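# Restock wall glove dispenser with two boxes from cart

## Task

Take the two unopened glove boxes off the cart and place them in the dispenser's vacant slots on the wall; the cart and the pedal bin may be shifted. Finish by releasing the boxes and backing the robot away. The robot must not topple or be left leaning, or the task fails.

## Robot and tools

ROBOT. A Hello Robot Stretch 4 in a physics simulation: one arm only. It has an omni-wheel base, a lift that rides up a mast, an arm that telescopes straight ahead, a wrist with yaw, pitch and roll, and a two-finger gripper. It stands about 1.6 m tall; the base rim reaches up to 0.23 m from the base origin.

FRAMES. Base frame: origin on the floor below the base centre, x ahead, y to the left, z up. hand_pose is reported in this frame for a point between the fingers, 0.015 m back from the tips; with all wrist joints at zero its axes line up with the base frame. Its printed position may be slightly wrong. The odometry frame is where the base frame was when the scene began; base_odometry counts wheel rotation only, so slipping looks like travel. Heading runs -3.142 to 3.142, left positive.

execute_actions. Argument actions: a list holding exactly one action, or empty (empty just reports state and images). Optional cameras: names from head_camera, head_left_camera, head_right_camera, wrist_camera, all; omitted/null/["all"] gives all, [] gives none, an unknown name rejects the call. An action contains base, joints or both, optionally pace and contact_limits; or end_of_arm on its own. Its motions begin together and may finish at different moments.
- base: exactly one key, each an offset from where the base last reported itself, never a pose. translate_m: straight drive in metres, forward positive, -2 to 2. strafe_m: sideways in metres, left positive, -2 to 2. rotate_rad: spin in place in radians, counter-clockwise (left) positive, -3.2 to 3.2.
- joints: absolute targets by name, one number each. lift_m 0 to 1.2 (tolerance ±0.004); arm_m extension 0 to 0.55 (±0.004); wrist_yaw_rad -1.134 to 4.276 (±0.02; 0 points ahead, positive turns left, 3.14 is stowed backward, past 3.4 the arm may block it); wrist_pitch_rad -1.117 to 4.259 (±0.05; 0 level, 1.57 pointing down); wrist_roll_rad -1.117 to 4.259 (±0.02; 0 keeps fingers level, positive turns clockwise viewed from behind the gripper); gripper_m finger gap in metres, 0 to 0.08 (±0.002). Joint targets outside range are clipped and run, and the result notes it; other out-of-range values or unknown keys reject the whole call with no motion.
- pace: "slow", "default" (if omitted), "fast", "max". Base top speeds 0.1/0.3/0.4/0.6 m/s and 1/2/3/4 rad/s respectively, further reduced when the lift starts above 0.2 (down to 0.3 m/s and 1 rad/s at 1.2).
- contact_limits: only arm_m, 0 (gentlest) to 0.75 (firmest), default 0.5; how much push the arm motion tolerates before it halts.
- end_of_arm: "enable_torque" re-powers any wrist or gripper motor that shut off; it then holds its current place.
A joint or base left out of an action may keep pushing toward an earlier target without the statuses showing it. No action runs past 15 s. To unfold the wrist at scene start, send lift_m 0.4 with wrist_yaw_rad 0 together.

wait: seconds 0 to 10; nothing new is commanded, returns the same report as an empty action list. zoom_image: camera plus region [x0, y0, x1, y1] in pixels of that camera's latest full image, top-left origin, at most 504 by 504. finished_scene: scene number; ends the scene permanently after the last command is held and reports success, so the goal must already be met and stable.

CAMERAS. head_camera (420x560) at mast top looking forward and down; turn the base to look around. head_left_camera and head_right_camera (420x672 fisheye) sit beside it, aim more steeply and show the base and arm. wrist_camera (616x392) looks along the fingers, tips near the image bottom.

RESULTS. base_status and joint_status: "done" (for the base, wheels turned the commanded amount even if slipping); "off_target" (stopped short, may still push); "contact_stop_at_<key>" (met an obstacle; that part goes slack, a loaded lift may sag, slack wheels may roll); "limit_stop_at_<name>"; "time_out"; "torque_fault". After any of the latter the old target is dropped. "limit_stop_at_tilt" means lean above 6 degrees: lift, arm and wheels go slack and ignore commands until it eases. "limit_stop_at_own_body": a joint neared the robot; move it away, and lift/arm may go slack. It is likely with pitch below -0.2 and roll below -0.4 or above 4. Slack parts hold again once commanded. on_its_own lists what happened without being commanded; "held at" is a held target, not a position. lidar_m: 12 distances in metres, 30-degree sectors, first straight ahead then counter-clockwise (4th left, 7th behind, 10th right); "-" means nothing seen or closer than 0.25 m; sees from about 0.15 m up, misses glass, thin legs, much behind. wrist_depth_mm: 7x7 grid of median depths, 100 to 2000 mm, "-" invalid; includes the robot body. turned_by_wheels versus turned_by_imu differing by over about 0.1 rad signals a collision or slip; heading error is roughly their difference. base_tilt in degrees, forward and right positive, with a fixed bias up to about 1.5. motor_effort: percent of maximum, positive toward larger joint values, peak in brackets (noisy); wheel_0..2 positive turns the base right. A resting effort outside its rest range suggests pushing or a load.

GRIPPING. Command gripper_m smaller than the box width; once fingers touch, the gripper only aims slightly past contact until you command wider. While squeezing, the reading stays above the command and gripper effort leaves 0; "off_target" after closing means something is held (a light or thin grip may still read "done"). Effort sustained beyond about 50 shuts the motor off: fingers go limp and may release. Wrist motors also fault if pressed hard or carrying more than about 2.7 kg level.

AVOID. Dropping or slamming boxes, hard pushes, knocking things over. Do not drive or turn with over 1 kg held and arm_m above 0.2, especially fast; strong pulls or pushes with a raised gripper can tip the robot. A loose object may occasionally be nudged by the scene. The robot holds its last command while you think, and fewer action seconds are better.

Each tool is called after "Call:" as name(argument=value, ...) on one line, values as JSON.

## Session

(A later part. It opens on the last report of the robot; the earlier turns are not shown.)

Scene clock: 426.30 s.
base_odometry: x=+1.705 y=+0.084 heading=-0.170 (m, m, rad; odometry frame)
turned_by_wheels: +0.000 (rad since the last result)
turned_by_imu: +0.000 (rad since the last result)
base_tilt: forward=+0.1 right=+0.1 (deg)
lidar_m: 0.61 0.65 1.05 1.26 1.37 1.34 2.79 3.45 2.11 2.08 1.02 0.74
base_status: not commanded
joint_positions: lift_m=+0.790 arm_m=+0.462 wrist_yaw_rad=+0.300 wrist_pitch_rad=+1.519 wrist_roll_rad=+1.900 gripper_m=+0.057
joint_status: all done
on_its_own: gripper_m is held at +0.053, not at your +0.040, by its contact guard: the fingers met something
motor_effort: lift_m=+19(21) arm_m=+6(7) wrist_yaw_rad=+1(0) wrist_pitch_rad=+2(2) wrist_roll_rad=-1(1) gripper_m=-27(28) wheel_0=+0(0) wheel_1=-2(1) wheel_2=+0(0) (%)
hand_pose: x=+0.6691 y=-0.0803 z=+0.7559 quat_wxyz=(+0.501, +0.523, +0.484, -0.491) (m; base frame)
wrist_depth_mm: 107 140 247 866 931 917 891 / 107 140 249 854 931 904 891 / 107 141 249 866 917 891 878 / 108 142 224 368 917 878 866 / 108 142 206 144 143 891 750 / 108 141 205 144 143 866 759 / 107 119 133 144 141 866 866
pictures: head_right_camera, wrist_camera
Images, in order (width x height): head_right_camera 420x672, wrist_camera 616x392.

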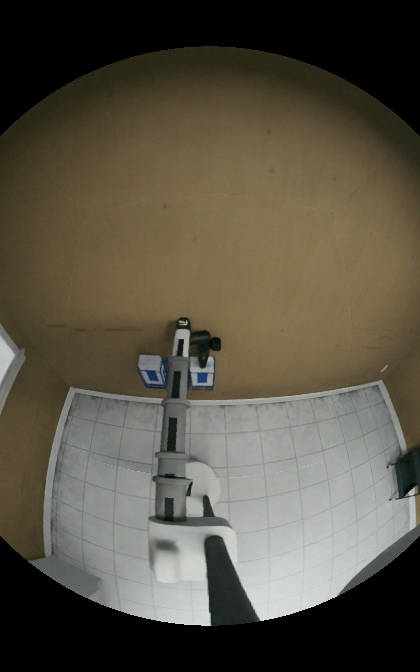

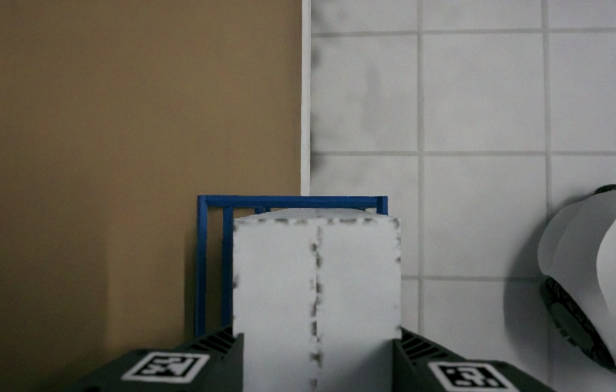

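Call:
execute_actions(actions=[{"joints":{"lift_m":0.768},"pace":"slow"}], cameras=[])

Call:
execute_actions(actions=[{"joints":{"gripper_m":0.072}}], cameras=[])

Call:
execute_actions(actions=[{"joints":{"lift_m":0.86}}], cameras=[])

Call:
execute_actions(actions=[{"base":{"translate_m":-0.55},"joints":{"lift_m":1.0,"arm_m":0.1,"gripper_m":0.08,"wrist_yaw_rad":0,"wrist_roll_rad":1.57,"wrist_pitch_rad":1.57}}], cameras=["head_camera"])

Call:
zoom_image(camera="head_camera", region=[90,230,270,380])

Call:
execute_actions(actions=[{"base":{"rotate_rad":-1.604}}], cameras=[])

Call:
execute_actions(actions=[{"base":{"translate_m":1.3}}])

Scene clock: 439.33 s.
base_odometry: x=+1.705 y=+0.084 heading=-0.170 (m, m, rad; odometry frame)
turned_by_wheels: +0.000 (rad since the last result)
turned_by_imu: +0.000 (rad since the last result)
base_tilt: forward=+0.0 right=+0.0 (deg)
lidar_m: 0.62 0.66 1.07 1.25 1.35 1.35 2.78 3.46 2.09 2.05 1.05 0.75
base_status: not commanded
joint_positions: lift_m=+0.768 arm_m=+0.462 wrist_yaw_rad=+0.300 wrist_pitch_rad=+1.519 wrist_roll_rad=+1.900 gripper_m=+0.057
joint_status: all done
on_its_own: gripper_m is held at +0.053, not at your +0.040, by its contact guard: the fingers met something
motor_effort: lift_m=+19(20) arm_m=+6(6) wrist_yaw_rad=+1(0) wrist_pitch_rad=+3(4) wrist_roll_rad=-1(1) gripper_m=-27(27) wheel_0=+0(0) wheel_1=-1(2) wheel_2=+0(0) (%)
hand_pose: x=+0.6693 y=-0.0802 z=+0.7340 quat_wxyz=(+0.501, +0.524, +0.484, -0.491) (m; base frame)
wrist_depth_mm: 106 139 244 820 904 878 878 / 107 140 246 831 904 878 854 / 107 140 248 842 891 878 842 / 107 140 224 343 866 854 854 / 107 141 204 145 143 854 768 / 107 141 205 144 143 854 741 / 107 118 133 143 141 842 820
pictures: none
No camera images: the call's "cameras" was empty. Leave "cameras" out to get every camera's image.

Scene clock: 440.13 s.
base_odometry: x=+1.705 y=+0.084 heading=-0.170 (m, m, rad; odometry frame)
turned_by_wheels: +0.000 (rad since the last result)
turned_by_imu: +0.000 (rad since the last result)
base_tilt: forward=+0.0 right=+0.0 (deg)
lidar_m: 0.61 0.66 1.04 1.25 1.35 1.33 2.80 3.46 2.10 2.04 1.04 0.76
base_status: not commanded
joint_positions: lift_m=+0.768 arm_m=+0.462 wrist_yaw_rad=+0.300 wrist_pitch_rad=+1.519 wrist_roll_rad=+1.900 gripper_m=+0.072
joint_status: all done
motor_effort: lift_m=+18(19) arm_m=+6(6) wrist_yaw_rad=+0(0) wrist_pitch_rad=+1(3) wrist_roll_rad=-2(1) gripper_m=+2(28) wheel_0=+0(0) wheel_1=-1(2) wheel_2=-1(0) (%)
hand_pose: x=+0.6692 y=-0.0803 z=+0.7340 quat_wxyz=(+0.501, +0.523, +0.484, -0.491) (m; base frame)
wrist_depth_mm: 106 139 247 831 904 878 866 / 107 140 248 842 891 878 854 / 107 141 250 854 891 878 854 / 107 141 205 345 878 878 842 / 108 141 187 145 866 866 759 / 107 142 146 145 854 854 759 / - 110 135 143 143 130 831
pictures: none
No camera images: the call's "cameras" was empty. Leave "cameras" out to get every camera's image.

Scene clock: 441.53 s.
base_odometry: x=+1.705 y=+0.084 heading=-0.170 (m, m, rad; odometry frame)
turned_by_wheels: +0.000 (rad since the last result)
turned_by_imu: +0.000 (rad since the last result)
base_tilt: forward=+0.0 right=+0.0 (deg)
lidar_m: 0.60 0.64 1.05 1.26 1.35 1.32 2.80 3.45 2.10 2.06 1.05 0.76
base_status: not commanded
joint_positions: lift_m=+0.860 arm_m=+0.462 wrist_yaw_rad=+0.300 wrist_pitch_rad=+1.520 wrist_roll_rad=+1.900 gripper_m=+0.072
joint_status: all done
motor_effort: lift_m=+23(25) arm_m=+6(6) wrist_yaw_rad=+0(1) wrist_pitch_rad=+1(1) wrist_roll_rad=-1(2) gripper_m=+2(3) wheel_0=+0(0) wheel_1=-1(1) wheel_2=+0(0) (%)
hand_pose: x=+0.6691 y=-0.0803 z=+0.8256 quat_wxyz=(+0.501, +0.523, +0.484, -0.491) (m; base frame)
wrist_depth_mm: 107 140 246 917 991 976 960 / 107 140 248 917 976 976 931 / 107 141 249 917 976 960 946 / 108 141 250 554 976 946 946 / 108 141 250 237 960 960 750 / 108 141 226 236 960 960 768 / - 110 136 235 232 129 931
pictures: none
No camera images: the call's "cameras" was empty. Leave "cameras" out to get every camera's image.

Scene clock: 444.83 s.
base_odometry: x=+1.163 y=+0.177 heading=-0.170 (m, m, rad; odometry frame)
turned_by_wheels: +0.000 (rad since the last result)
turned_by_imu: +0.000 (rad since the last result)
base_tilt: forward=+0.1 right=+0.0 (deg)
lidar_m: 1.16 1.35 1.29 1.28 0.89 0.96 3.06 3.12 2.54 2.01 1.82 1.33
base_status: done
joint_positions: lift_m=+1.000 arm_m=+0.101 wrist_yaw_rad=+0.000 wrist_pitch_rad=+1.570 wrist_roll_rad=+1.570 gripper_m=+0.080
joint_status: all done
motor_effort: lift_m=+22(24) arm_m=-6(7) wrist_yaw_rad=+0(7) wrist_pitch_rad=-1(5) wrist_roll_rad=-2(6) gripper_m=+2(1) wheel_0=-2(5) wheel_1=-3(8) wheel_2=+1(8) (%)
hand_pose: x=+0.2721 y=-0.0874 z=+0.9654 quat_wxyz=(+0.500, +0.500, +0.500, -0.500) (m; base frame)
wrist_depth_mm: 1229 1205 1182 1182 1182 1182 1138 / 1160 1205 1182 1160 1160 1138 1160 / 1160 1182 1160 1138 1138 1118 1118 / 1160 1160 1138 1160 1138 1138 1118 / 1160 1138 1138 1138 904 891 574 / 1160 1160 1138 1118 904 891 1098 / 1160 109 151 1098 1098 128 1098
pictures: head_camera
Images, in order (width x height): head_camera 420x560.

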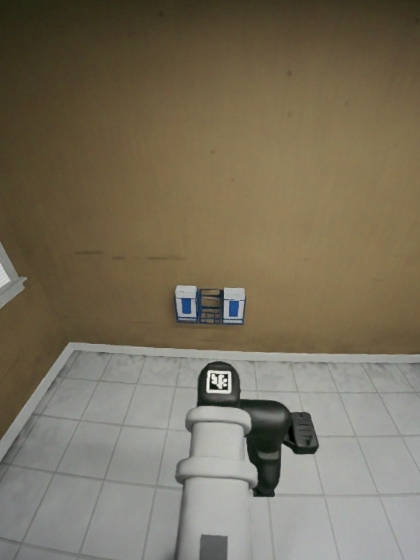

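Region (90, 230, 270, 380) of head_camera's 420x560 image, scaled by 2.800, with more detail than that image has.

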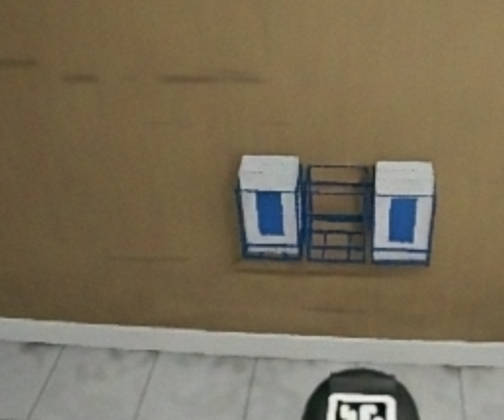

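Scene clock: 447.13 s.
base_odometry: x=+1.163 y=+0.177 heading=-1.774 (m, m, rad; odometry frame)
turned_by_wheels: -1.604 (rad since the last result)
turned_by_imu: -1.571 (rad since the last result)
base_tilt: forward=+0.0 right=+0.0 (deg)
lidar_m: 2.01 1.88 1.33 1.17 1.21 1.33 1.28 0.90 0.91 2.42 3.10 2.54
base_status: done
joint_positions: lift_m=+1.000 arm_m=+0.101 wrist_yaw_rad=+0.000 wrist_pitch_rad=+1.570 wrist_roll_rad=+1.570 gripper_m=+0.080
joint_status: not commanded
motor_effort: lift_m=+22(22) arm_m=-6(6) wrist_yaw_rad=-1(0) wrist_pitch_rad=-1(1) wrist_roll_rad=-2(3) gripper_m=+2(0) wheel_0=+1(7) wheel_1=+2(9) wheel_2=+2(8) (%)
hand_pose: x=+0.2722 y=-0.0874 z=+0.9654 quat_wxyz=(+0.500, +0.500, +0.500, -0.500) (m; base frame)
wrist_depth_mm: 1205 1182 1160 1182 1138 1182 1138 / 1182 1182 1182 1138 1160 1160 1138 / 1182 1160 1138 1138 1160 1138 1118 / 1138 1160 1138 1118 1138 1118 1138 / 1182 1160 1118 1138 904 878 580 / 1138 1160 1160 1138 904 904 1098 / 1138 109 150 1098 1078 128 1098
pictures: none
No camera images: the call's "cameras" was empty. Leave "cameras" out to get every camera's image.

Scene clock: 452.93 s.
base_odometry: x=+0.901 y=-1.096 heading=-1.774 (m, m, rad; odometry frame)
turned_by_wheels: +0.000 (rad since the last result)
turned_by_imu: -0.001 (rad since the last result)
base_tilt: forward=+0.1 right=+0.1 (deg)
lidar_m: 0.70 0.75 1.36 1.30 1.34 1.72 2.43 2.03 2.76 2.98 1.69 1.21
base_status: done
joint_positions: lift_m=+1.000 arm_m=+0.101 wrist_yaw_rad=+0.000 wrist_pitch_rad=+1.570 wrist_roll_rad=+1.570 gripper_m=+0.080
joint_status: not commanded
motor_effort: lift_m=+22(22) arm_m=-6(7) wrist_yaw_rad=-1(0) wrist_pitch_rad=-1(1) wrist_roll_rad=-2(3) gripper_m=+1(1) wheel_0=+1(8) wheel_1=+3(8) wheel_2=-1(9) (%)
hand_pose: x=+0.2721 y=-0.0874 z=+0.9654 quat_wxyz=(+0.500, +0.500, +0.500, -0.500) (m; base frame)
wrist_depth_mm: 1182 1205 1182 1182 1138 1138 1160 / 1182 1160 1160 1160 1160 1118 1118 / 1182 1160 1160 1118 1160 1138 1118 / 741 1138 1118 1138 1118 1118 1118 / 732 1008 1138 1118 917 904 569 / 732 991 1138 1138 904 904 1098 / 741 109 150 1098 1078 128 1098
pictures: head_camera, head_left_camera, head_right_camera, wrist_camera
Images, in order (width x height): head_camera 420x560, head_left_camera 420x672, head_right_camera 420x672, wrist_camera 616x392.

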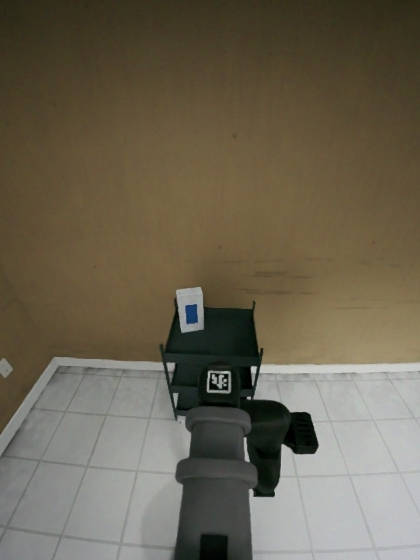

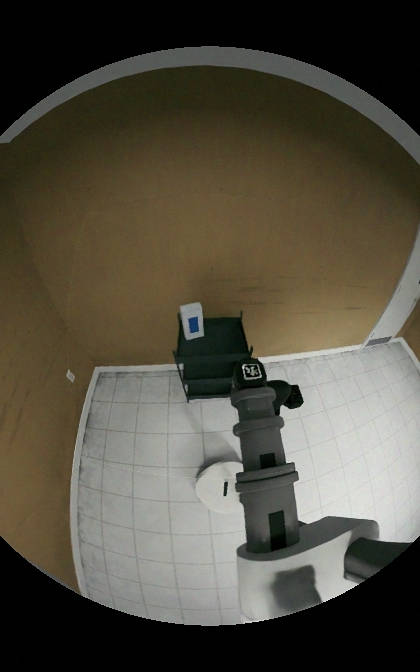

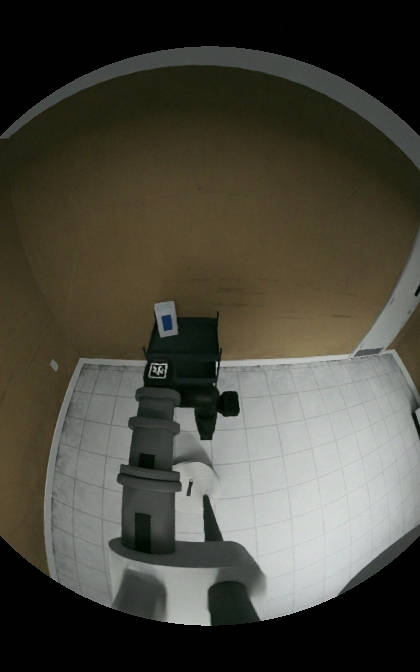

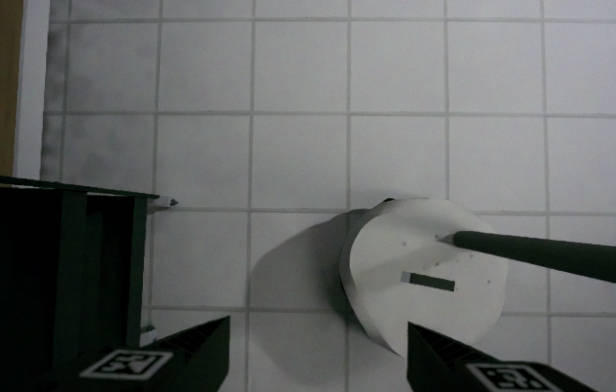

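Seated. Next box.

Call:
execute_actions(actions=[{"base":{"strafe_m":0.17},"joints":{"lift_m":1.06}}], cameras=[])

Call:
execute_actions(actions=[{"base":{"translate_m":0.3},"joints":{"arm_m":0.45}}], cameras=["wrist_camera","head_right_camera"])

Scene clock: 464.10 s.
base_odometry: x=+1.068 y=-1.130 heading=-1.773 (m, m, rad; odometry frame)
turned_by_wheels: +0.000 (rad since the last result)
turned_by_imu: +0.000 (rad since the last result)
base_tilt: forward=+0.0 right=+0.0 (deg)
lidar_m: 0.74 1.19 1.19 1.12 1.18 1.58 2.57 2.09 2.73 3.13 1.66 0.75
base_status: done
joint_positions: lift_m=+1.060 arm_m=+0.101 wrist_yaw_rad=+0.000 wrist_pitch_rad=+1.570 wrist_roll_rad=+1.570 gripper_m=+0.080
joint_status: all done
motor_effort: lift_m=+23(25) arm_m=-6(6) wrist_yaw_rad=-1(0) wrist_pitch_rad=-1(1) wrist_roll_rad=-2(2) gripper_m=+2(2) wheel_0=+0(8) wheel_1=+2(15) wheel_2=+0(0) (%)
hand_pose: x=+0.2721 y=-0.0874 z=+1.0254 quat_wxyz=(+0.500, +0.500, +0.500, -0.500) (m; base frame)
wrist_depth_mm: 1182 1255 1255 1255 1229 1229 1205 / 1138 1255 1255 1229 1205 1229 1182 / 809 1060 1182 1205 1205 1205 1182 / 809 1098 1229 1205 1160 1182 1160 / 798 1060 1182 1182 960 976 574 / 798 1182 1229 1182 946 946 1160 / 1138 109 151 1160 1138 128 1160
pictures: none
No camera images: the call's "cameras" was empty. Leave "cameras" out to get every camera's image.

Scene clock: 466.57 s.
base_odometry: x=+1.008 y=-1.424 heading=-1.773 (m, m, rad; odometry frame)
turned_by_wheels: +0.000 (rad since the last result)
turned_by_imu: +0.000 (rad since the last result)
base_tilt: forward=-0.1 right=+0.1 (deg)
lidar_m: 0.42 0.87 1.20 1.12 1.18 1.59 2.91 2.40 3.17 3.16 1.24 0.44
base_status: done
joint_positions: lift_m=+1.060 arm_m=+0.449 wrist_yaw_rad=+0.000 wrist_pitch_rad=+1.570 wrist_roll_rad=+1.570 gripper_m=+0.080
joint_status: all done
motor_effort: lift_m=+22(23) arm_m=+6(6) wrist_yaw_rad=+0(0) wrist_pitch_rad=+0(0) wrist_roll_rad=-1(2) gripper_m=+1(1) wheel_0=+1(8) wheel_1=+5(8) wheel_2=-1(9) (%)
hand_pose: x=+0.6200 y=-0.0874 z=+1.0254 quat_wxyz=(+0.501, +0.500, +0.500, -0.499) (m; base frame)
wrist_depth_mm: 319 469 904 1229 1229 1182 1182 / 320 473 530 525 521 1182 1205 / 319 480 530 525 517 1205 1182 / 324 477 512 517 512 1182 1182 / 322 480 517 512 512 976 931 / 325 480 285 512 508 960 946 / 322 109 151 496 500 128 1138
pictures: head_right_camera, wrist_camera
Images, in order (width x height): head_right_camera 420x672, wrist_camera 616x392.

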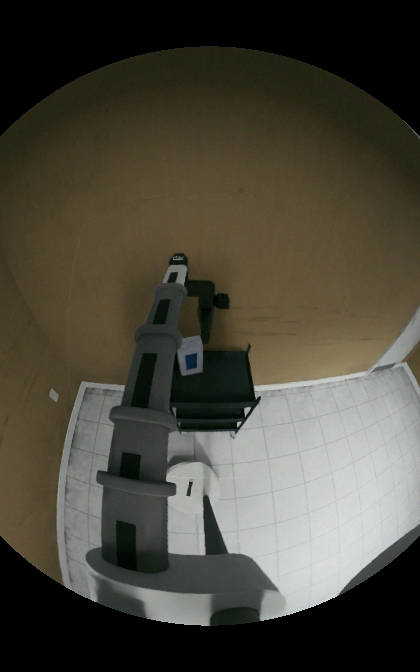

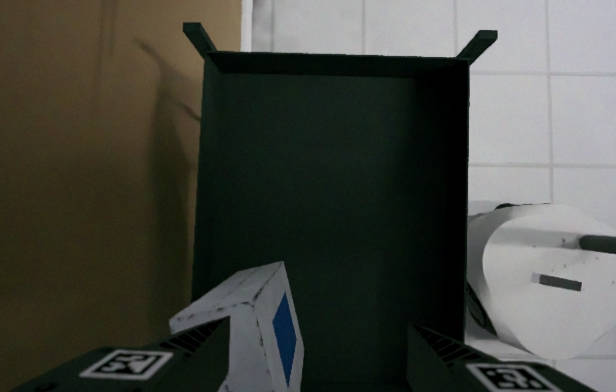

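Call:
execute_actions(actions=[{"base":{"strafe_m":0.071},"joints":{"arm_m":0.505,"wrist_roll_rad":1.29,"lift_m":1.01},"pace":"slow"}], cameras=["wrist_camera"])

Scene clock: 473.70 s.
base_odometry: x=+1.077 y=-1.438 heading=-1.773 (m, m, rad; odometry frame)
turned_by_wheels: +0.000 (rad since the last result)
turned_by_imu: +0.000 (rad since the last result)
base_tilt: forward=+0.0 right=+0.0 (deg)
lidar_m: 0.41 0.87 1.11 1.04 1.12 1.50 2.90 2.42 3.14 3.25 1.23 0.43
base_status: done
joint_positions: lift_m=+1.010 arm_m=+0.504 wrist_yaw_rad=+0.000 wrist_pitch_rad=+1.570 wrist_roll_rad=+1.290 gripper_m=+0.080
joint_status: all done
motor_effort: lift_m=+18(20) arm_m=+7(8) wrist_yaw_rad=-1(1) wrist_pitch_rad=+0(0) wrist_roll_rad=-2(3) gripper_m=+2(1) wheel_0=-3(8) wheel_1=+4(8) wheel_2=+0(1) (%)
hand_pose: x=+0.6749 y=-0.0874 z=+0.9757 quat_wxyz=(+0.565, +0.425, +0.565, -0.425) (m; base frame)
wrist_depth_mm: 196 265 424 480 477 452 1160 / 205 286 473 473 469 469 466 / 216 310 539 473 466 466 459 / 230 336 535 469 466 462 462 / 245 373 535 225 462 455 1118 / 262 413 462 223 455 452 904 / 273 110 150 222 410 128 891
pictures: wrist_camera
Images, in order (width x height): wrist_camera 616x392.

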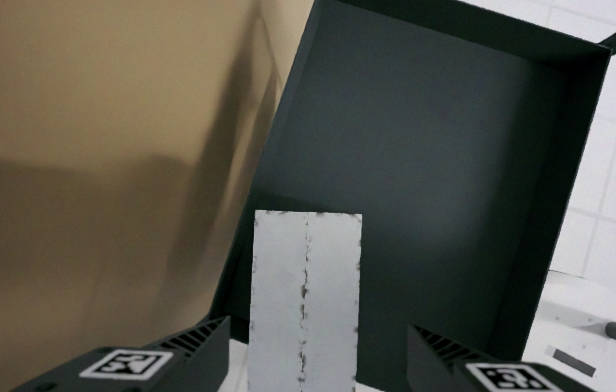

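Call:
execute_actions(actions=[{"joints":{"arm_m":0.514,"wrist_roll_rad":1.33,"lift_m":0.98},"pace":"slow"}], cameras=[])

Call:
execute_actions(actions=[{"joints":{"lift_m":0.93},"pace":"slow"}], cameras=["wrist_camera"])

Scene clock: 480.63 s.
base_odometry: x=+1.077 y=-1.438 heading=-1.773 (m, m, rad; odometry frame)
turned_by_wheels: +0.000 (rad since the last result)
turned_by_imu: +0.000 (rad since the last result)
base_tilt: forward=+0.0 right=+0.1 (deg)
lidar_m: 0.41 0.86 1.12 1.06 1.12 1.50 2.92 2.41 3.16 3.22 1.23 0.41
base_status: not commanded
joint_positions: lift_m=+0.980 arm_m=+0.513 wrist_yaw_rad=+0.000 wrist_pitch_rad=+1.570 wrist_roll_rad=+1.330 gripper_m=+0.080
joint_status: all done
motor_effort: lift_m=+18(17) arm_m=+7(7) wrist_yaw_rad=-2(0) wrist_pitch_rad=+0(0) wrist_roll_rad=-1(1) gripper_m=+1(0) wheel_0=-3(3) wheel_1=+4(4) wheel_2=+0(0) (%)
hand_pose: x=+0.6840 y=-0.0874 z=+0.9458 quat_wxyz=(+0.557, +0.436, +0.556, -0.436) (m; base frame)
wrist_depth_mm: 193 262 421 449 445 442 407 / 198 279 466 445 439 436 436 / 208 300 530 449 436 436 433 / 220 322 525 439 433 430 424 / 231 347 512 194 433 430 415 / 244 382 433 194 427 427 634 / 253 109 150 192 191 128 854
pictures: none
No camera images: the call's "cameras" was empty. Leave "cameras" out to get every camera's image.

Scene clock: 481.90 s.
base_odometry: x=+1.077 y=-1.438 heading=-1.773 (m, m, rad; odometry frame)
turned_by_wheels: +0.000 (rad since the last result)
turned_by_imu: +0.000 (rad since the last result)
base_tilt: forward=+0.0 right=-0.1 (deg)
lidar_m: 0.42 0.86 1.11 1.07 1.12 1.52 2.89 2.44 3.17 3.23 1.24 0.44
base_status: not commanded
joint_positions: lift_m=+0.930 arm_m=+0.513 wrist_yaw_rad=+0.000 wrist_pitch_rad=+1.570 wrist_roll_rad=+1.330 gripper_m=+0.080
joint_status: all done
motor_effort: lift_m=+18(18) arm_m=+7(6) wrist_yaw_rad=-2(1) wrist_pitch_rad=+0(0) wrist_roll_rad=+0(0) gripper_m=+2(2) wheel_0=-3(3) wheel_1=+5(5) wheel_2=+0(0) (%)
hand_pose: x=+0.6840 y=-0.0874 z=+0.8957 quat_wxyz=(+0.557, +0.436, +0.556, -0.436) (m; base frame)
wrist_depth_mm: 192 259 424 394 389 392 389 / 198 278 469 394 392 387 384 / 208 300 484 384 389 382 382 / 220 322 473 387 384 382 379 / 230 347 466 145 145 377 377 / 244 379 343 144 143 377 359 / 252 109 143 143 142 128 342
pictures: wrist_camera
Images, in order (width x height): wrist_camera 616x392.

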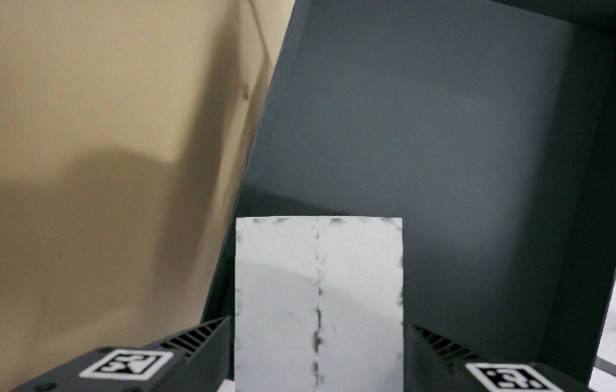

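Call:
execute_actions(actions=[{"joints":{"gripper_m":0.04}}], cameras=[])

Call:
execute_actions(actions=[{"joints":{"lift_m":1.05}}], cameras=[])

Call:
execute_actions(actions=[{"base":{"translate_m":-1.74},"joints":{"arm_m":0.12,"wrist_yaw_rad":0.3,"wrist_roll_rad":1.9}}], cameras=[])

Call:
execute_actions(actions=[{"base":{"rotate_rad":1.604}}], cameras=[])

Call:
execute_actions(actions=[{"base":{"translate_m":0.309},"joints":{"arm_m":0.43,"wrist_pitch_rad":1.5}}], cameras=["wrist_camera","head_right_camera"])

Call:
zoom_image(camera="head_right_camera", region=[140,300,260,400])

Scene clock: 493.63 s.
base_odometry: x=+1.077 y=-1.438 heading=-1.773 (m, m, rad; odometry frame)
turned_by_wheels: +0.000 (rad since the last result)
turned_by_imu: +0.000 (rad since the last result)
base_tilt: forward=+0.1 right=+0.1 (deg)
lidar_m: 0.42 0.86 1.10 1.07 1.11 1.54 2.91 2.40 3.16 3.22 1.23 0.45
base_status: not commanded
joint_positions: lift_m=+0.930 arm_m=+0.513 wrist_yaw_rad=+0.000 wrist_pitch_rad=+1.570 wrist_roll_rad=+1.330 gripper_m=+0.061
joint_status: gripper_m off_target (ended at +0.061, target +0.040)
on_its_own: gripper_m is held at +0.057, not at your +0.040, by its contact guard: the fingers met something
motor_effort: lift_m=+18(18) arm_m=+7(7) wrist_yaw_rad=+0(1) wrist_pitch_rad=-1(0) wrist_roll_rad=+0(2) gripper_m=-33(34) wheel_0=-3(3) wheel_1=+5(4) wheel_2=+0(0) (%)
hand_pose: x=+0.6839 y=-0.0874 z=+0.8957 quat_wxyz=(+0.557, +0.436, +0.556, -0.436) (m; base frame)
wrist_depth_mm: 191 264 421 399 394 392 387 / 198 279 466 392 389 387 384 / 208 300 484 389 387 387 384 / 220 324 473 387 384 379 379 / 230 347 466 145 145 379 377 / 243 379 357 143 143 377 364 / 258 320 134 142 142 370 340
pictures: none
No camera images: the call's "cameras" was empty. Leave "cameras" out to get every camera's image.

Scene clock: 495.17 s.
base_odometry: x=+1.077 y=-1.438 heading=-1.773 (m, m, rad; odometry frame)
turned_by_wheels: +0.000 (rad since the last result)
turned_by_imu: +0.000 (rad since the last result)
base_tilt: forward=+0.0 right=-0.1 (deg)
lidar_m: 0.41 0.87 1.13 1.07 1.10 1.51 2.92 2.40 3.17 3.22 1.24 0.42
base_status: not commanded
joint_positions: lift_m=+1.050 arm_m=+0.513 wrist_yaw_rad=+0.000 wrist_pitch_rad=+1.570 wrist_roll_rad=+1.330 gripper_m=+0.061
joint_status: all done
on_its_own: gripper_m is held at +0.057, not at your +0.040, by its contact guard: the fingers met something
motor_effort: lift_m=+24(27) arm_m=+7(6) wrist_yaw_rad=-1(1) wrist_pitch_rad=-1(1) wrist_roll_rad=-1(0) gripper_m=-33(33) wheel_0=-3(3) wheel_1=+5(5) wheel_2=+1(0) (%)
hand_pose: x=+0.6839 y=-0.0874 z=+1.0152 quat_wxyz=(+0.557, +0.436, +0.556, -0.436) (m; base frame)
wrist_depth_mm: 192 263 421 615 512 512 1205 / 199 281 477 512 517 512 500 / 209 301 530 512 508 504 820 / 220 324 564 508 504 500 1205 / 231 349 549 145 144 496 1160 / 245 379 530 144 143 496 946 / 259 320 135 143 141 445 931
pictures: none
No camera images: the call's "cameras" was empty. Leave "cameras" out to get every camera's image.

Scene clock: 502.47 s.
base_odometry: x=+1.427 y=+0.266 heading=-1.773 (m, m, rad; odometry frame)
turned_by_wheels: +0.000 (rad since the last result)
turned_by_imu: +0.000 (rad since the last result)
base_tilt: forward=-0.1 right=+0.1 (deg)
lidar_m: 0.26 1.52 0.99 0.92 1.08 1.16 1.13 1.17 1.00 1.94 3.35 0.30
base_status: done
joint_positions: lift_m=+1.050 arm_m=+0.121 wrist_yaw_rad=+0.300 wrist_pitch_rad=+1.570 wrist_roll_rad=+1.900 gripper_m=+0.061
joint_status: all done
on_its_own: gripper_m is held at +0.057, not at your +0.040, by its contact guard: the fingers met something
motor_effort: lift_m=+24(25) arm_m=-6(7) wrist_yaw_rad=+0(5) wrist_pitch_rad=-1(2) wrist_roll_rad=-1(2) gripper_m=-32(33) wheel_0=-2(7) wheel_1=-3(9) wheel_2=+1(14) (%)
hand_pose: x=+0.3180 y=-0.0835 z=+1.0152 quat_wxyz=(+0.493, +0.508, +0.493, -0.507) (m; base frame)
wrist_depth_mm: 1229 1281 1255 1205 1205 1205 1205 / 1229 1205 1229 1205 1205 1182 1182 / 1205 1229 1205 1205 1205 1182 1182 / 1229 1205 1205 1182 1160 1182 1182 / 1205 1182 1205 145 145 946 1138 / 1205 1160 1138 144 143 960 1138 / 1182 1182 134 143 142 1160 1138
pictures: none
No camera images: the call's "cameras" was empty. Leave "cameras" out to get every camera's image.

Scene clock: 504.87 s.
base_odometry: x=+1.427 y=+0.266 heading=-0.170 (m, m, rad; odometry frame)
turned_by_wheels: +1.603 (rad since the last result)
turned_by_imu: +1.570 (rad since the last result)
base_tilt: forward=-0.1 right=+0.1 (deg)
lidar_m: 0.28 1.06 1.15 1.13 1.18 1.00 2.35 3.39 2.66 2.14 1.47 0.28
base_status: done
joint_positions: lift_m=+1.050 arm_m=+0.121 wrist_yaw_rad=+0.300 wrist_pitch_rad=+1.569 wrist_roll_rad=+1.900 gripper_m=+0.061
joint_status: not commanded
on_its_own: gripper_m is held at +0.057, not at your +0.040, by its contact guard: the fingers met something
motor_effort: lift_m=+24(24) arm_m=-6(6) wrist_yaw_rad=+0(0) wrist_pitch_rad=+1(1) wrist_roll_rad=-2(3) gripper_m=-33(33) wheel_0=-3(7) wheel_1=-5(9) wheel_2=-2(6) (%)
hand_pose: x=+0.3181 y=-0.0834 z=+1.0152 quat_wxyz=(+0.493, +0.508, +0.492, -0.507) (m; base frame)
wrist_depth_mm: 976 1229 1229 1229 1205 1205 1205 / 976 1205 1229 1229 1229 1182 1205 / 991 1229 1205 1205 1182 1160 1182 / 976 1205 1182 1205 1182 1182 1138 / 991 1205 1205 145 145 946 1138 / 991 1205 1160 144 143 946 1182 / 991 1160 134 143 142 1138 1138
pictures: none
No camera images: the call's "cameras" was empty. Leave "cameras" out to get every camera's image.

Scene clock: 507.37 s.
base_odometry: x=+1.732 y=+0.214 heading=-0.170 (m, m, rad; odometry frame)
turned_by_wheels: +0.000 (rad since the last result)
turned_by_imu: +0.000 (rad since the last result)
base_tilt: forward=+0.2 right=+0.1 (deg)
lidar_m: 0.60 0.74 1.03 1.12 1.20 1.27 2.32 3.65 2.24 2.20 1.02 0.65
base_status: done
joint_positions: lift_m=+1.050 arm_m=+0.429 wrist_yaw_rad=+0.300 wrist_pitch_rad=+1.500 wrist_roll_rad=+1.900 gripper_m=+0.061
joint_status: all done
on_its_own: gripper_m is held at +0.057, not at your +0.040, by its contact guard: the fingers met something
motor_effort: lift_m=+24(24) arm_m=+6(7) wrist_yaw_rad=+1(2) wrist_pitch_rad=-1(14) wrist_roll_rad=-2(1) gripper_m=-33(33) wheel_0=+2(6) wheel_1=+4(11) wheel_2=+1(11) (%)
hand_pose: x=+0.6400 y=-0.0791 z=+1.0158 quat_wxyz=(+0.504, +0.529, +0.481, -0.485) (m; base frame)
wrist_depth_mm: 132 189 327 1138 1205 1138 1138 / 132 189 325 866 1160 1160 1118 / 133 190 330 436 1182 1118 1118 / 133 190 329 430 1160 1138 917 / 133 191 273 144 145 1138 904 / 133 191 274 144 143 1118 891 / 133 161 134 143 142 1118 1098
pictures: head_right_camera, wrist_camera
Images, in order (width x height): head_right_camera 420x672, wrist_camera 616x392.

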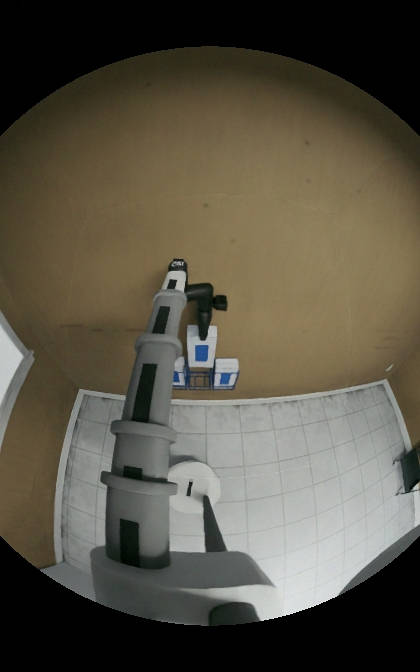

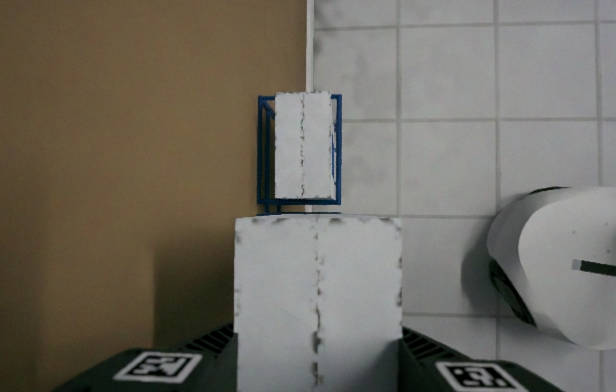

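Region (140, 300, 260, 400) of head_right_camera's 420x672 image, scaled by 4.200, with more detail than that image has.

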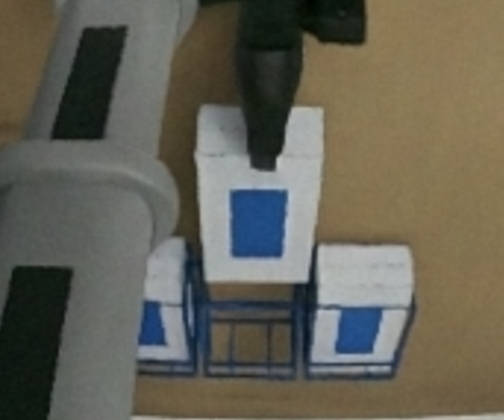

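Call:
execute_actions(actions=[{"base":{"strafe_m":0.011},"joints":{"arm_m":0.455},"pace":"slow","contact_limits":{"arm_m":0.2}}], cameras=[])

Call:
execute_actions(actions=[{"joints":{"lift_m":0.985},"pace":"slow"}], cameras=["wrist_camera","head_right_camera"])

Call:
zoom_image(camera="head_right_camera", region=[140,300,260,400])

Scene clock: 514.93 s.
base_odometry: x=+1.733 y=+0.225 heading=-0.169 (m, m, rad; odometry frame)
turned_by_wheels: +0.000 (rad since the last result)
turned_by_imu: +0.000 (rad since the last result)
base_tilt: forward=+0.1 right=+0.1 (deg)
lidar_m: 0.60 0.74 1.04 1.11 1.20 1.28 2.26 3.68 2.26 2.21 1.04 0.61
base_status: done
joint_positions: lift_m=+1.050 arm_m=+0.454 wrist_yaw_rad=+0.300 wrist_pitch_rad=+1.500 wrist_roll_rad=+1.900 gripper_m=+0.061
joint_status: all done
on_its_own: gripper_m is held at +0.057, not at your +0.040, by its contact guard: the fingers met something
motor_effort: lift_m=+24(24) arm_m=+7(7) wrist_yaw_rad=-1(0) wrist_pitch_rad=-1(1) wrist_roll_rad=-2(1) gripper_m=-32(33) wheel_0=-2(8) wheel_1=+5(8) wheel_2=+0(2) (%)
contact_limits: arm_m 0.2
hand_pose: x=+0.6649 y=-0.0791 z=+1.0158 quat_wxyz=(+0.504, +0.529, +0.481, -0.485) (m; base frame)
wrist_depth_mm: 109 145 250 891 1205 1160 1138 / 109 146 252 488 1160 1160 1138 / 109 147 252 430 1182 1138 1118 / 110 147 254 436 1160 1118 976 / 110 147 211 145 144 1138 904 / 110 147 211 144 144 1118 891 / 107 124 134 143 142 1098 1098
pictures: none
No camera images: the call's "cameras" was empty. Leave "cameras" out to get every camera's image.

Scene clock: 516.37 s.
base_odometry: x=+1.733 y=+0.225 heading=-0.169 (m, m, rad; odometry frame)
turned_by_wheels: +0.000 (rad since the last result)
turned_by_imu: +0.000 (rad since the last result)
base_tilt: forward=+0.1 right=+0.1 (deg)
lidar_m: 0.62 0.75 1.03 1.10 1.20 1.26 2.30 3.65 2.24 2.21 1.03 0.64
base_status: not commanded
joint_positions: lift_m=+0.985 arm_m=+0.454 wrist_yaw_rad=+0.300 wrist_pitch_rad=+1.500 wrist_roll_rad=+1.900 gripper_m=+0.061
joint_status: all done
on_its_own: gripper_m is held at +0.057, not at your +0.040, by its contact guard: the fingers met something
motor_effort: lift_m=+20(24) arm_m=+7(7) wrist_yaw_rad=-2(1) wrist_pitch_rad=-2(2) wrist_roll_rad=-2(2) gripper_m=-34(32) wheel_0=-2(2) wheel_1=+5(5) wheel_2=+0(0) (%)
hand_pose: x=+0.6649 y=-0.0791 z=+0.9511 quat_wxyz=(+0.504, +0.529, +0.481, -0.485) (m; base frame)
wrist_depth_mm: 109 145 250 891 1098 1098 1060 / 109 145 252 366 1118 1098 1060 / 110 146 254 368 1118 1098 1078 / 110 147 254 399 1118 1078 960 / 110 146 211 145 144 1078 842 / 110 147 211 144 143 1060 831 / 107 124 134 142 142 1042 1042
pictures: head_right_camera, wrist_camera
Images, in order (width x height): head_right_camera 420x672, wrist_camera 616x392.

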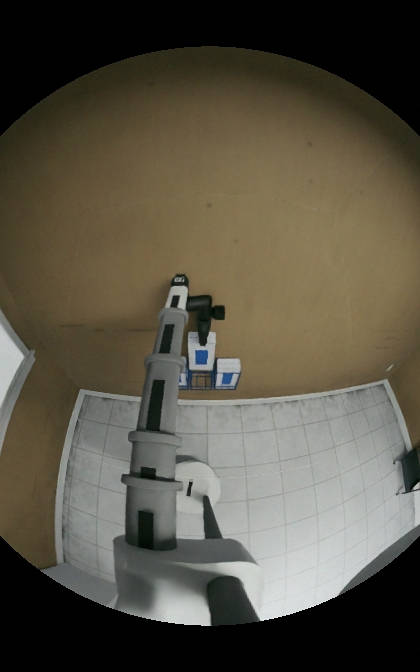

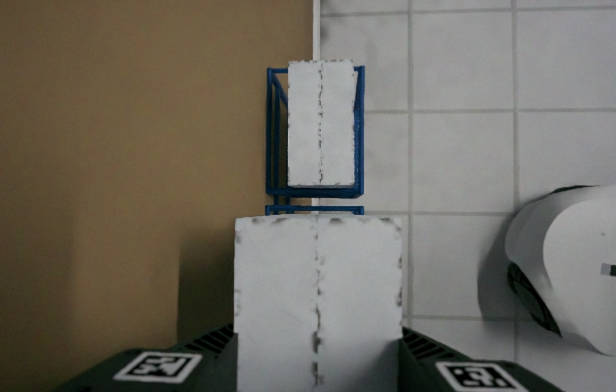

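Region (140, 300, 260, 400) of head_right_camera's 420x672 image, scaled by 4.200, with more detail than that image has.

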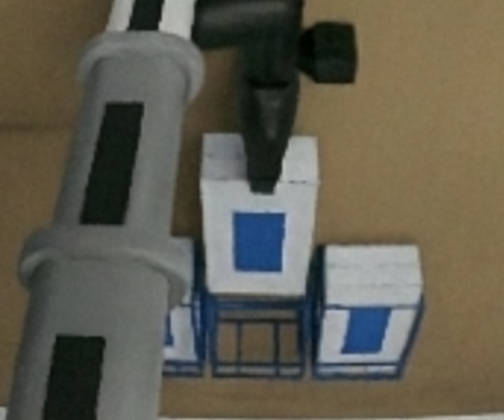

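Call:
execute_actions(actions=[{"joints":{"lift_m":0.94},"pace":"slow"}], cameras=["wrist_camera","head_right_camera"])

Call:
zoom_image(camera="head_right_camera", region=[140,300,260,400])

Scene clock: 521.40 s.
base_odometry: x=+1.733 y=+0.225 heading=-0.169 (m, m, rad; odometry frame)
turned_by_wheels: +0.000 (rad since the last result)
turned_by_imu: +0.000 (rad since the last result)
base_tilt: forward=+0.0 right=+0.0 (deg)
lidar_m: 0.60 0.73 1.06 1.11 1.22 1.26 2.28 3.66 2.28 2.19 1.04 0.66
base_status: not commanded
joint_positions: lift_m=+0.940 arm_m=+0.454 wrist_yaw_rad=+0.300 wrist_pitch_rad=+1.500 wrist_roll_rad=+1.900 gripper_m=+0.061
joint_status: all done
on_its_own: gripper_m is held at +0.057, not at your +0.040, by its contact guard: the fingers met something
motor_effort: lift_m=+20(21) arm_m=+7(7) wrist_yaw_rad=+0(2) wrist_pitch_rad=-2(1) wrist_roll_rad=-2(1) gripper_m=-33(32) wheel_0=-2(2) wheel_1=+5(5) wheel_2=-1(0) (%)
hand_pose: x=+0.6649 y=-0.0791 z=+0.9061 quat_wxyz=(+0.504, +0.529, +0.481, -0.485) (m; base frame)
wrist_depth_mm: 109 145 250 654 1060 1042 1042 / 109 146 253 324 1042 1042 1042 / 110 146 253 320 1060 1042 1042 / 110 147 253 357 1060 1008 917 / 110 147 211 145 144 1042 798 / 110 147 211 144 144 1008 820 / 107 124 134 143 142 1008 991
pictures: head_right_camera, wrist_camera
Images, in order (width x height): head_right_camera 420x672, wrist_camera 616x392.

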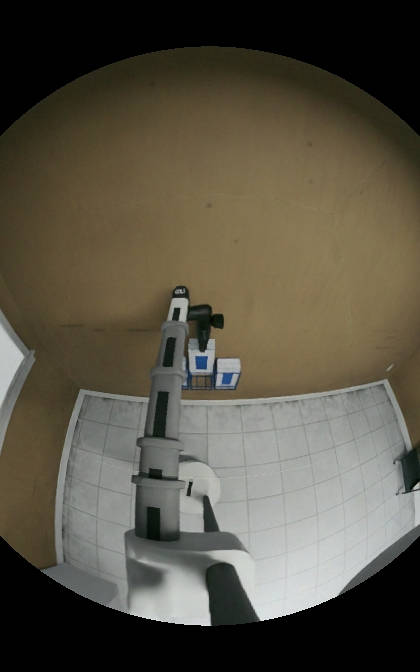

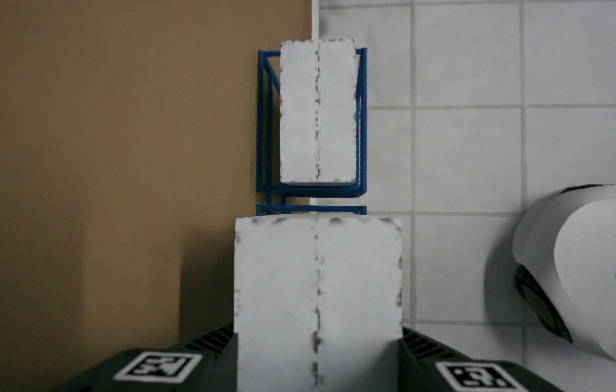

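Region (140, 300, 260, 400) of head_right_camera's 420x672 image, scaled by 4.200, with more detail than that image has.

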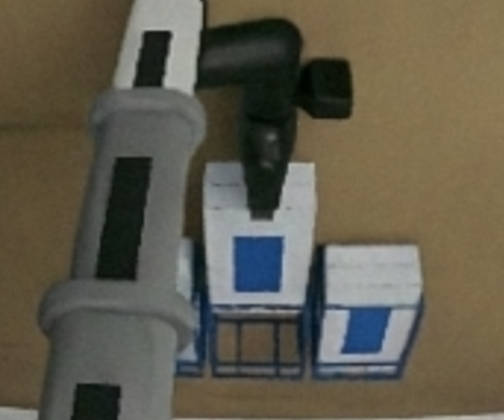

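Call:
execute_actions(actions=[{"joints":{"lift_m":0.86,"arm_m":0.461,"wrist_pitch_rad":1.52},"pace":"slow","contact_limits":{"arm_m":0.2}}], cameras=[])

Call:
execute_actions(actions=[{"joints":{"lift_m":0.785},"pace":"slow"}], cameras=["wrist_camera","head_right_camera"])

Scene clock: 530.33 s.
base_odometry: x=+1.733 y=+0.225 heading=-0.169 (m, m, rad; odometry frame)
turned_by_wheels: +0.000 (rad since the last result)
turned_by_imu: +0.000 (rad since the last result)
base_tilt: forward=+0.0 right=+0.0 (deg)
lidar_m: 0.60 0.75 1.04 1.11 1.19 1.27 2.29 3.67 2.26 2.20 1.04 0.66
base_status: not commanded
joint_positions: lift_m=+0.860 arm_m=+0.460 wrist_yaw_rad=+0.300 wrist_pitch_rad=+1.520 wrist_roll_rad=+1.900 gripper_m=+0.061
joint_status: all done
on_its_own: gripper_m is held at +0.057, not at your +0.040, by its contact guard: the fingers met something
motor_effort: lift_m=+20(18) arm_m=+6(8) wrist_yaw_rad=-1(1) wrist_pitch_rad=-1(5) wrist_roll_rad=-1(1) gripper_m=-33(35) wheel_0=-2(2) wheel_1=+5(5) wheel_2=+0(0) (%)
contact_limits: arm_m 0.2
hand_pose: x=+0.6669 y=-0.0803 z=+0.8259 quat_wxyz=(+0.501, +0.523, +0.484, -0.491) (m; base frame)
wrist_depth_mm: 107 141 249 243 991 976 946 / 108 142 252 240 991 976 960 / 108 142 252 238 976 960 946 / 109 143 253 272 976 976 960 / 108 143 207 145 144 960 750 / 109 143 208 144 144 946 750 / 108 120 134 143 142 946 917
pictures: none
No camera images: the call's "cameras" was empty. Leave "cameras" out to get every camera's image.

Scene clock: 531.83 s.
base_odometry: x=+1.733 y=+0.225 heading=-0.169 (m, m, rad; odometry frame)
turned_by_wheels: +0.000 (rad since the last result)
turned_by_imu: +0.000 (rad since the last result)
base_tilt: forward=+0.1 right=+0.0 (deg)
lidar_m: 0.61 0.76 1.04 1.11 1.19 1.27 2.29 3.69 2.28 2.20 1.04 0.65
base_status: not commanded
joint_positions: lift_m=+0.785 arm_m=+0.460 wrist_yaw_rad=+0.300 wrist_pitch_rad=+1.518 wrist_roll_rad=+1.900 gripper_m=+0.061
joint_status: all done
on_its_own: gripper_m is held at +0.057, not at your +0.040, by its contact guard: the fingers met something
motor_effort: lift_m=+19(20) arm_m=+6(7) wrist_yaw_rad=-1(1) wrist_pitch_rad=+6(6) wrist_roll_rad=+0(2) gripper_m=-34(33) wheel_0=-2(2) wheel_1=+5(5) wheel_2=+0(0) (%)
hand_pose: x=+0.6675 y=-0.0802 z=+0.7509 quat_wxyz=(+0.501, +0.524, +0.484, -0.490) (m; base frame)
wrist_depth_mm: 106 139 185 165 904 891 878 / 107 140 186 164 917 891 878 / 107 140 187 164 904 878 891 / 107 140 203 201 878 891 854 / 107 141 202 145 145 878 750 / 107 141 200 144 143 878 759 / 107 119 134 143 142 866 854
pictures: head_right_camera, wrist_camera
Images, in order (width x height): head_right_camera 420x672, wrist_camera 616x392.

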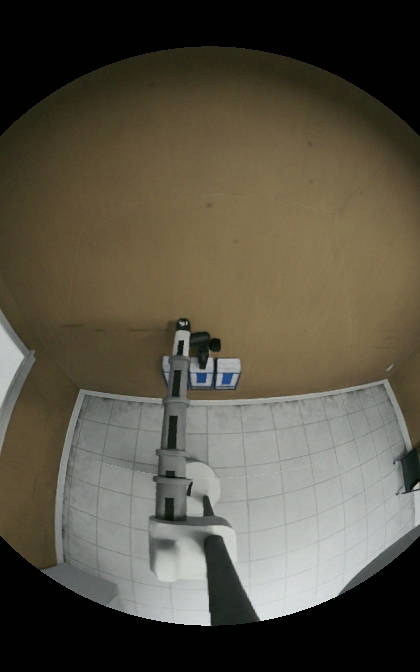

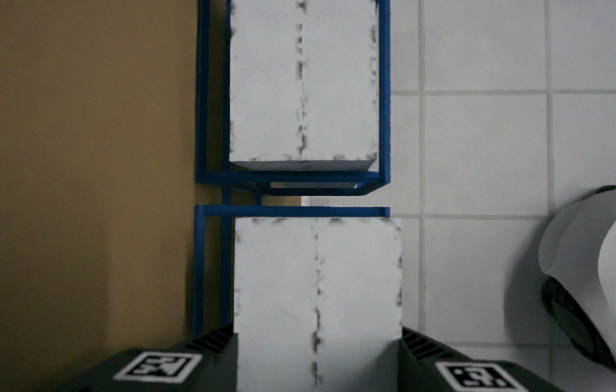

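Call:
execute_actions(actions=[{"joints":{"lift_m":0.768},"pace":"slow"}], cameras=[])

Call:
execute_actions(actions=[{"joints":{"gripper_m":0.072}}], cameras=[])

Call:
execute_actions(actions=[{"joints":{"lift_m":0.85}}], cameras=["wrist_camera"])

Call:
execute_actions(actions=[{"base":{"translate_m":-0.45},"joints":{"arm_m":0.05}}], cameras=["head_camera"])

Call:
zoom_image(camera="head_camera", region=[140,240,320,390])

Scene clock: 541.63 s.
base_odometry: x=+1.733 y=+0.225 heading=-0.169 (m, m, rad; odometry frame)
turned_by_wheels: +0.000 (rad since the last result)
turned_by_imu: +0.000 (rad since the last result)
base_tilt: forward=+0.0 right=+0.1 (deg)
lidar_m: 0.61 0.74 1.03 1.09 1.21 1.26 2.27 3.69 2.24 2.19 1.03 0.65
base_status: not commanded
joint_positions: lift_m=+0.768 arm_m=+0.460 wrist_yaw_rad=+0.300 wrist_pitch_rad=+1.517 wrist_roll_rad=+1.900 gripper_m=+0.061
joint_status: all done
on_its_own: gripper_m is held at +0.057, not at your +0.040, by its contact guard: the fingers met something
motor_effort: lift_m=+18(18) arm_m=+6(6) wrist_yaw_rad=-1(1) wrist_pitch_rad=+8(8) wrist_roll_rad=-1(0) gripper_m=-31(33) wheel_0=-2(2) wheel_1=+5(5) wheel_2=+0(0) (%)
hand_pose: x=+0.6678 y=-0.0801 z=+0.7341 quat_wxyz=(+0.501, +0.524, +0.484, -0.490) (m; base frame)
wrist_depth_mm: 105 138 182 149 878 878 878 / 106 139 184 147 891 878 866 / 106 139 184 147 878 866 854 / 106 139 186 184 866 854 842 / 106 140 202 145 144 866 768 / 107 140 203 144 144 866 759 / 107 118 134 143 142 842 831
pictures: none
No camera images: the call's "cameras" was empty. Leave "cameras" out to get every camera's image.

Scene clock: 542.37 s.
base_odometry: x=+1.733 y=+0.225 heading=-0.169 (m, m, rad; odometry frame)
turned_by_wheels: +0.000 (rad since the last result)
turned_by_imu: +0.000 (rad since the last result)
base_tilt: forward=+0.0 right=+0.1 (deg)
lidar_m: 0.60 0.74 1.04 1.10 1.18 1.25 2.30 3.67 2.25 2.20 1.06 0.65
base_status: not commanded
joint_positions: lift_m=+0.768 arm_m=+0.460 wrist_yaw_rad=+0.300 wrist_pitch_rad=+1.519 wrist_roll_rad=+1.900 gripper_m=+0.072
joint_status: all done
motor_effort: lift_m=+18(18) arm_m=+6(6) wrist_yaw_rad=-1(1) wrist_pitch_rad=+2(8) wrist_roll_rad=-2(0) gripper_m=+2(30) wheel_0=-2(2) wheel_1=+5(5) wheel_2=+0(0) (%)
hand_pose: x=+0.6673 y=-0.0803 z=+0.7340 quat_wxyz=(+0.501, +0.523, +0.484, -0.491) (m; base frame)
wrist_depth_mm: 106 139 151 149 891 878 891 / 107 140 150 148 878 866 866 / 107 141 168 147 891 866 854 / 107 141 205 185 878 878 831 / 107 141 187 145 854 854 741 / 107 141 146 144 866 854 732 / - 110 135 143 142 130 842
pictures: none
No camera images: the call's "cameras" was empty. Leave "cameras" out to get every camera's image.

Scene clock: 543.70 s.
base_odometry: x=+1.733 y=+0.225 heading=-0.169 (m, m, rad; odometry frame)
turned_by_wheels: +0.000 (rad since the last result)
turned_by_imu: +0.000 (rad since the last result)
base_tilt: forward=+0.0 right=+0.1 (deg)
lidar_m: 0.59 0.75 1.04 1.11 1.20 1.24 2.26 3.71 2.24 2.20 1.04 0.63
base_status: not commanded
joint_positions: lift_m=+0.850 arm_m=+0.460 wrist_yaw_rad=+0.300 wrist_pitch_rad=+1.520 wrist_roll_rad=+1.900 gripper_m=+0.072
joint_status: all done
motor_effort: lift_m=+23(23) arm_m=+5(5) wrist_yaw_rad=-1(3) wrist_pitch_rad=+1(2) wrist_roll_rad=-1(2) gripper_m=+3(2) wheel_0=-2(2) wheel_1=+5(5) wheel_2=+0(0) (%)
hand_pose: x=+0.6672 y=-0.0803 z=+0.8156 quat_wxyz=(+0.501, +0.523, +0.484, -0.491) (m; base frame)
wrist_depth_mm: 106 139 246 233 976 976 960 / 107 140 248 231 976 960 931 / 107 141 250 230 976 960 946 / 107 141 249 281 976 946 946 / 107 141 229 227 960 946 759 / 108 142 227 225 960 931 768 / - 110 135 224 256 129 917
pictures: wrist_camera
Images, in order (width x height): wrist_camera 616x392.

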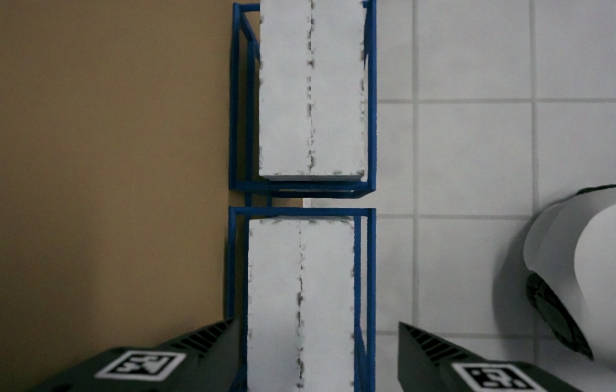

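Scene clock: 546.70 s.
base_odometry: x=+1.290 y=+0.301 heading=-0.170 (m, m, rad; odometry frame)
turned_by_wheels: -0.001 (rad since the last result)
turned_by_imu: +0.000 (rad since the last result)
base_tilt: forward=-0.1 right=+0.1 (deg)
lidar_m: 1.06 1.22 1.15 1.12 1.01 0.88 2.31 3.23 2.69 2.15 1.67 1.10
base_status: done
joint_positions: lift_m=+0.850 arm_m=+0.051 wrist_yaw_rad=+0.300 wrist_pitch_rad=+1.520 wrist_roll_rad=+1.900 gripper_m=+0.072
joint_status: all done
motor_effort: lift_m=+23(23) arm_m=-6(8) wrist_yaw_rad=+1(1) wrist_pitch_rad=-1(0) wrist_roll_rad=-1(1) gripper_m=+2(3) wheel_0=-3(8) wheel_1=-3(9) wheel_2=-1(9) (%)
hand_pose: x=+0.2581 y=-0.0803 z=+0.8157 quat_wxyz=(+0.501, +0.523, +0.484, -0.491) (m; base frame)
wrist_depth_mm: 1060 1025 1025 1008 991 960 946 / 1060 1042 1025 991 991 960 946 / 1042 1008 1008 991 976 960 946 / 1060 1042 1025 991 960 750 960 / 1060 1025 1008 960 741 732 715 / 1042 1025 991 991 732 723 931 / 1025 110 136 960 759 130 904
pictures: head_camera
Images, in order (width x height): head_camera 420x560.

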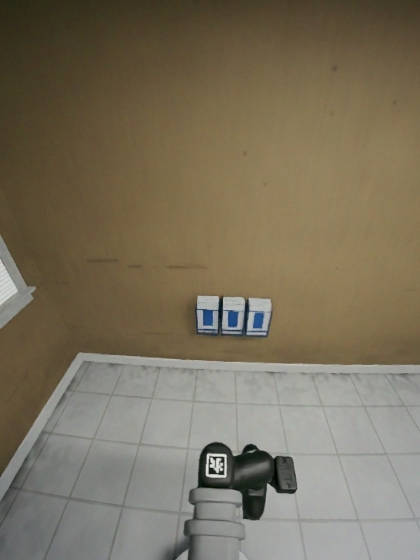

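Region (140, 240, 320, 390) of head_camera's 420x560 image, scaled by 2.800, with more detail than that image has.

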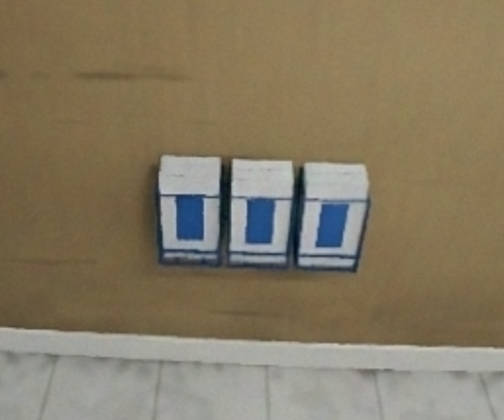

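Call:
finished_scene(scene=2)

The scene is finished: the task was done.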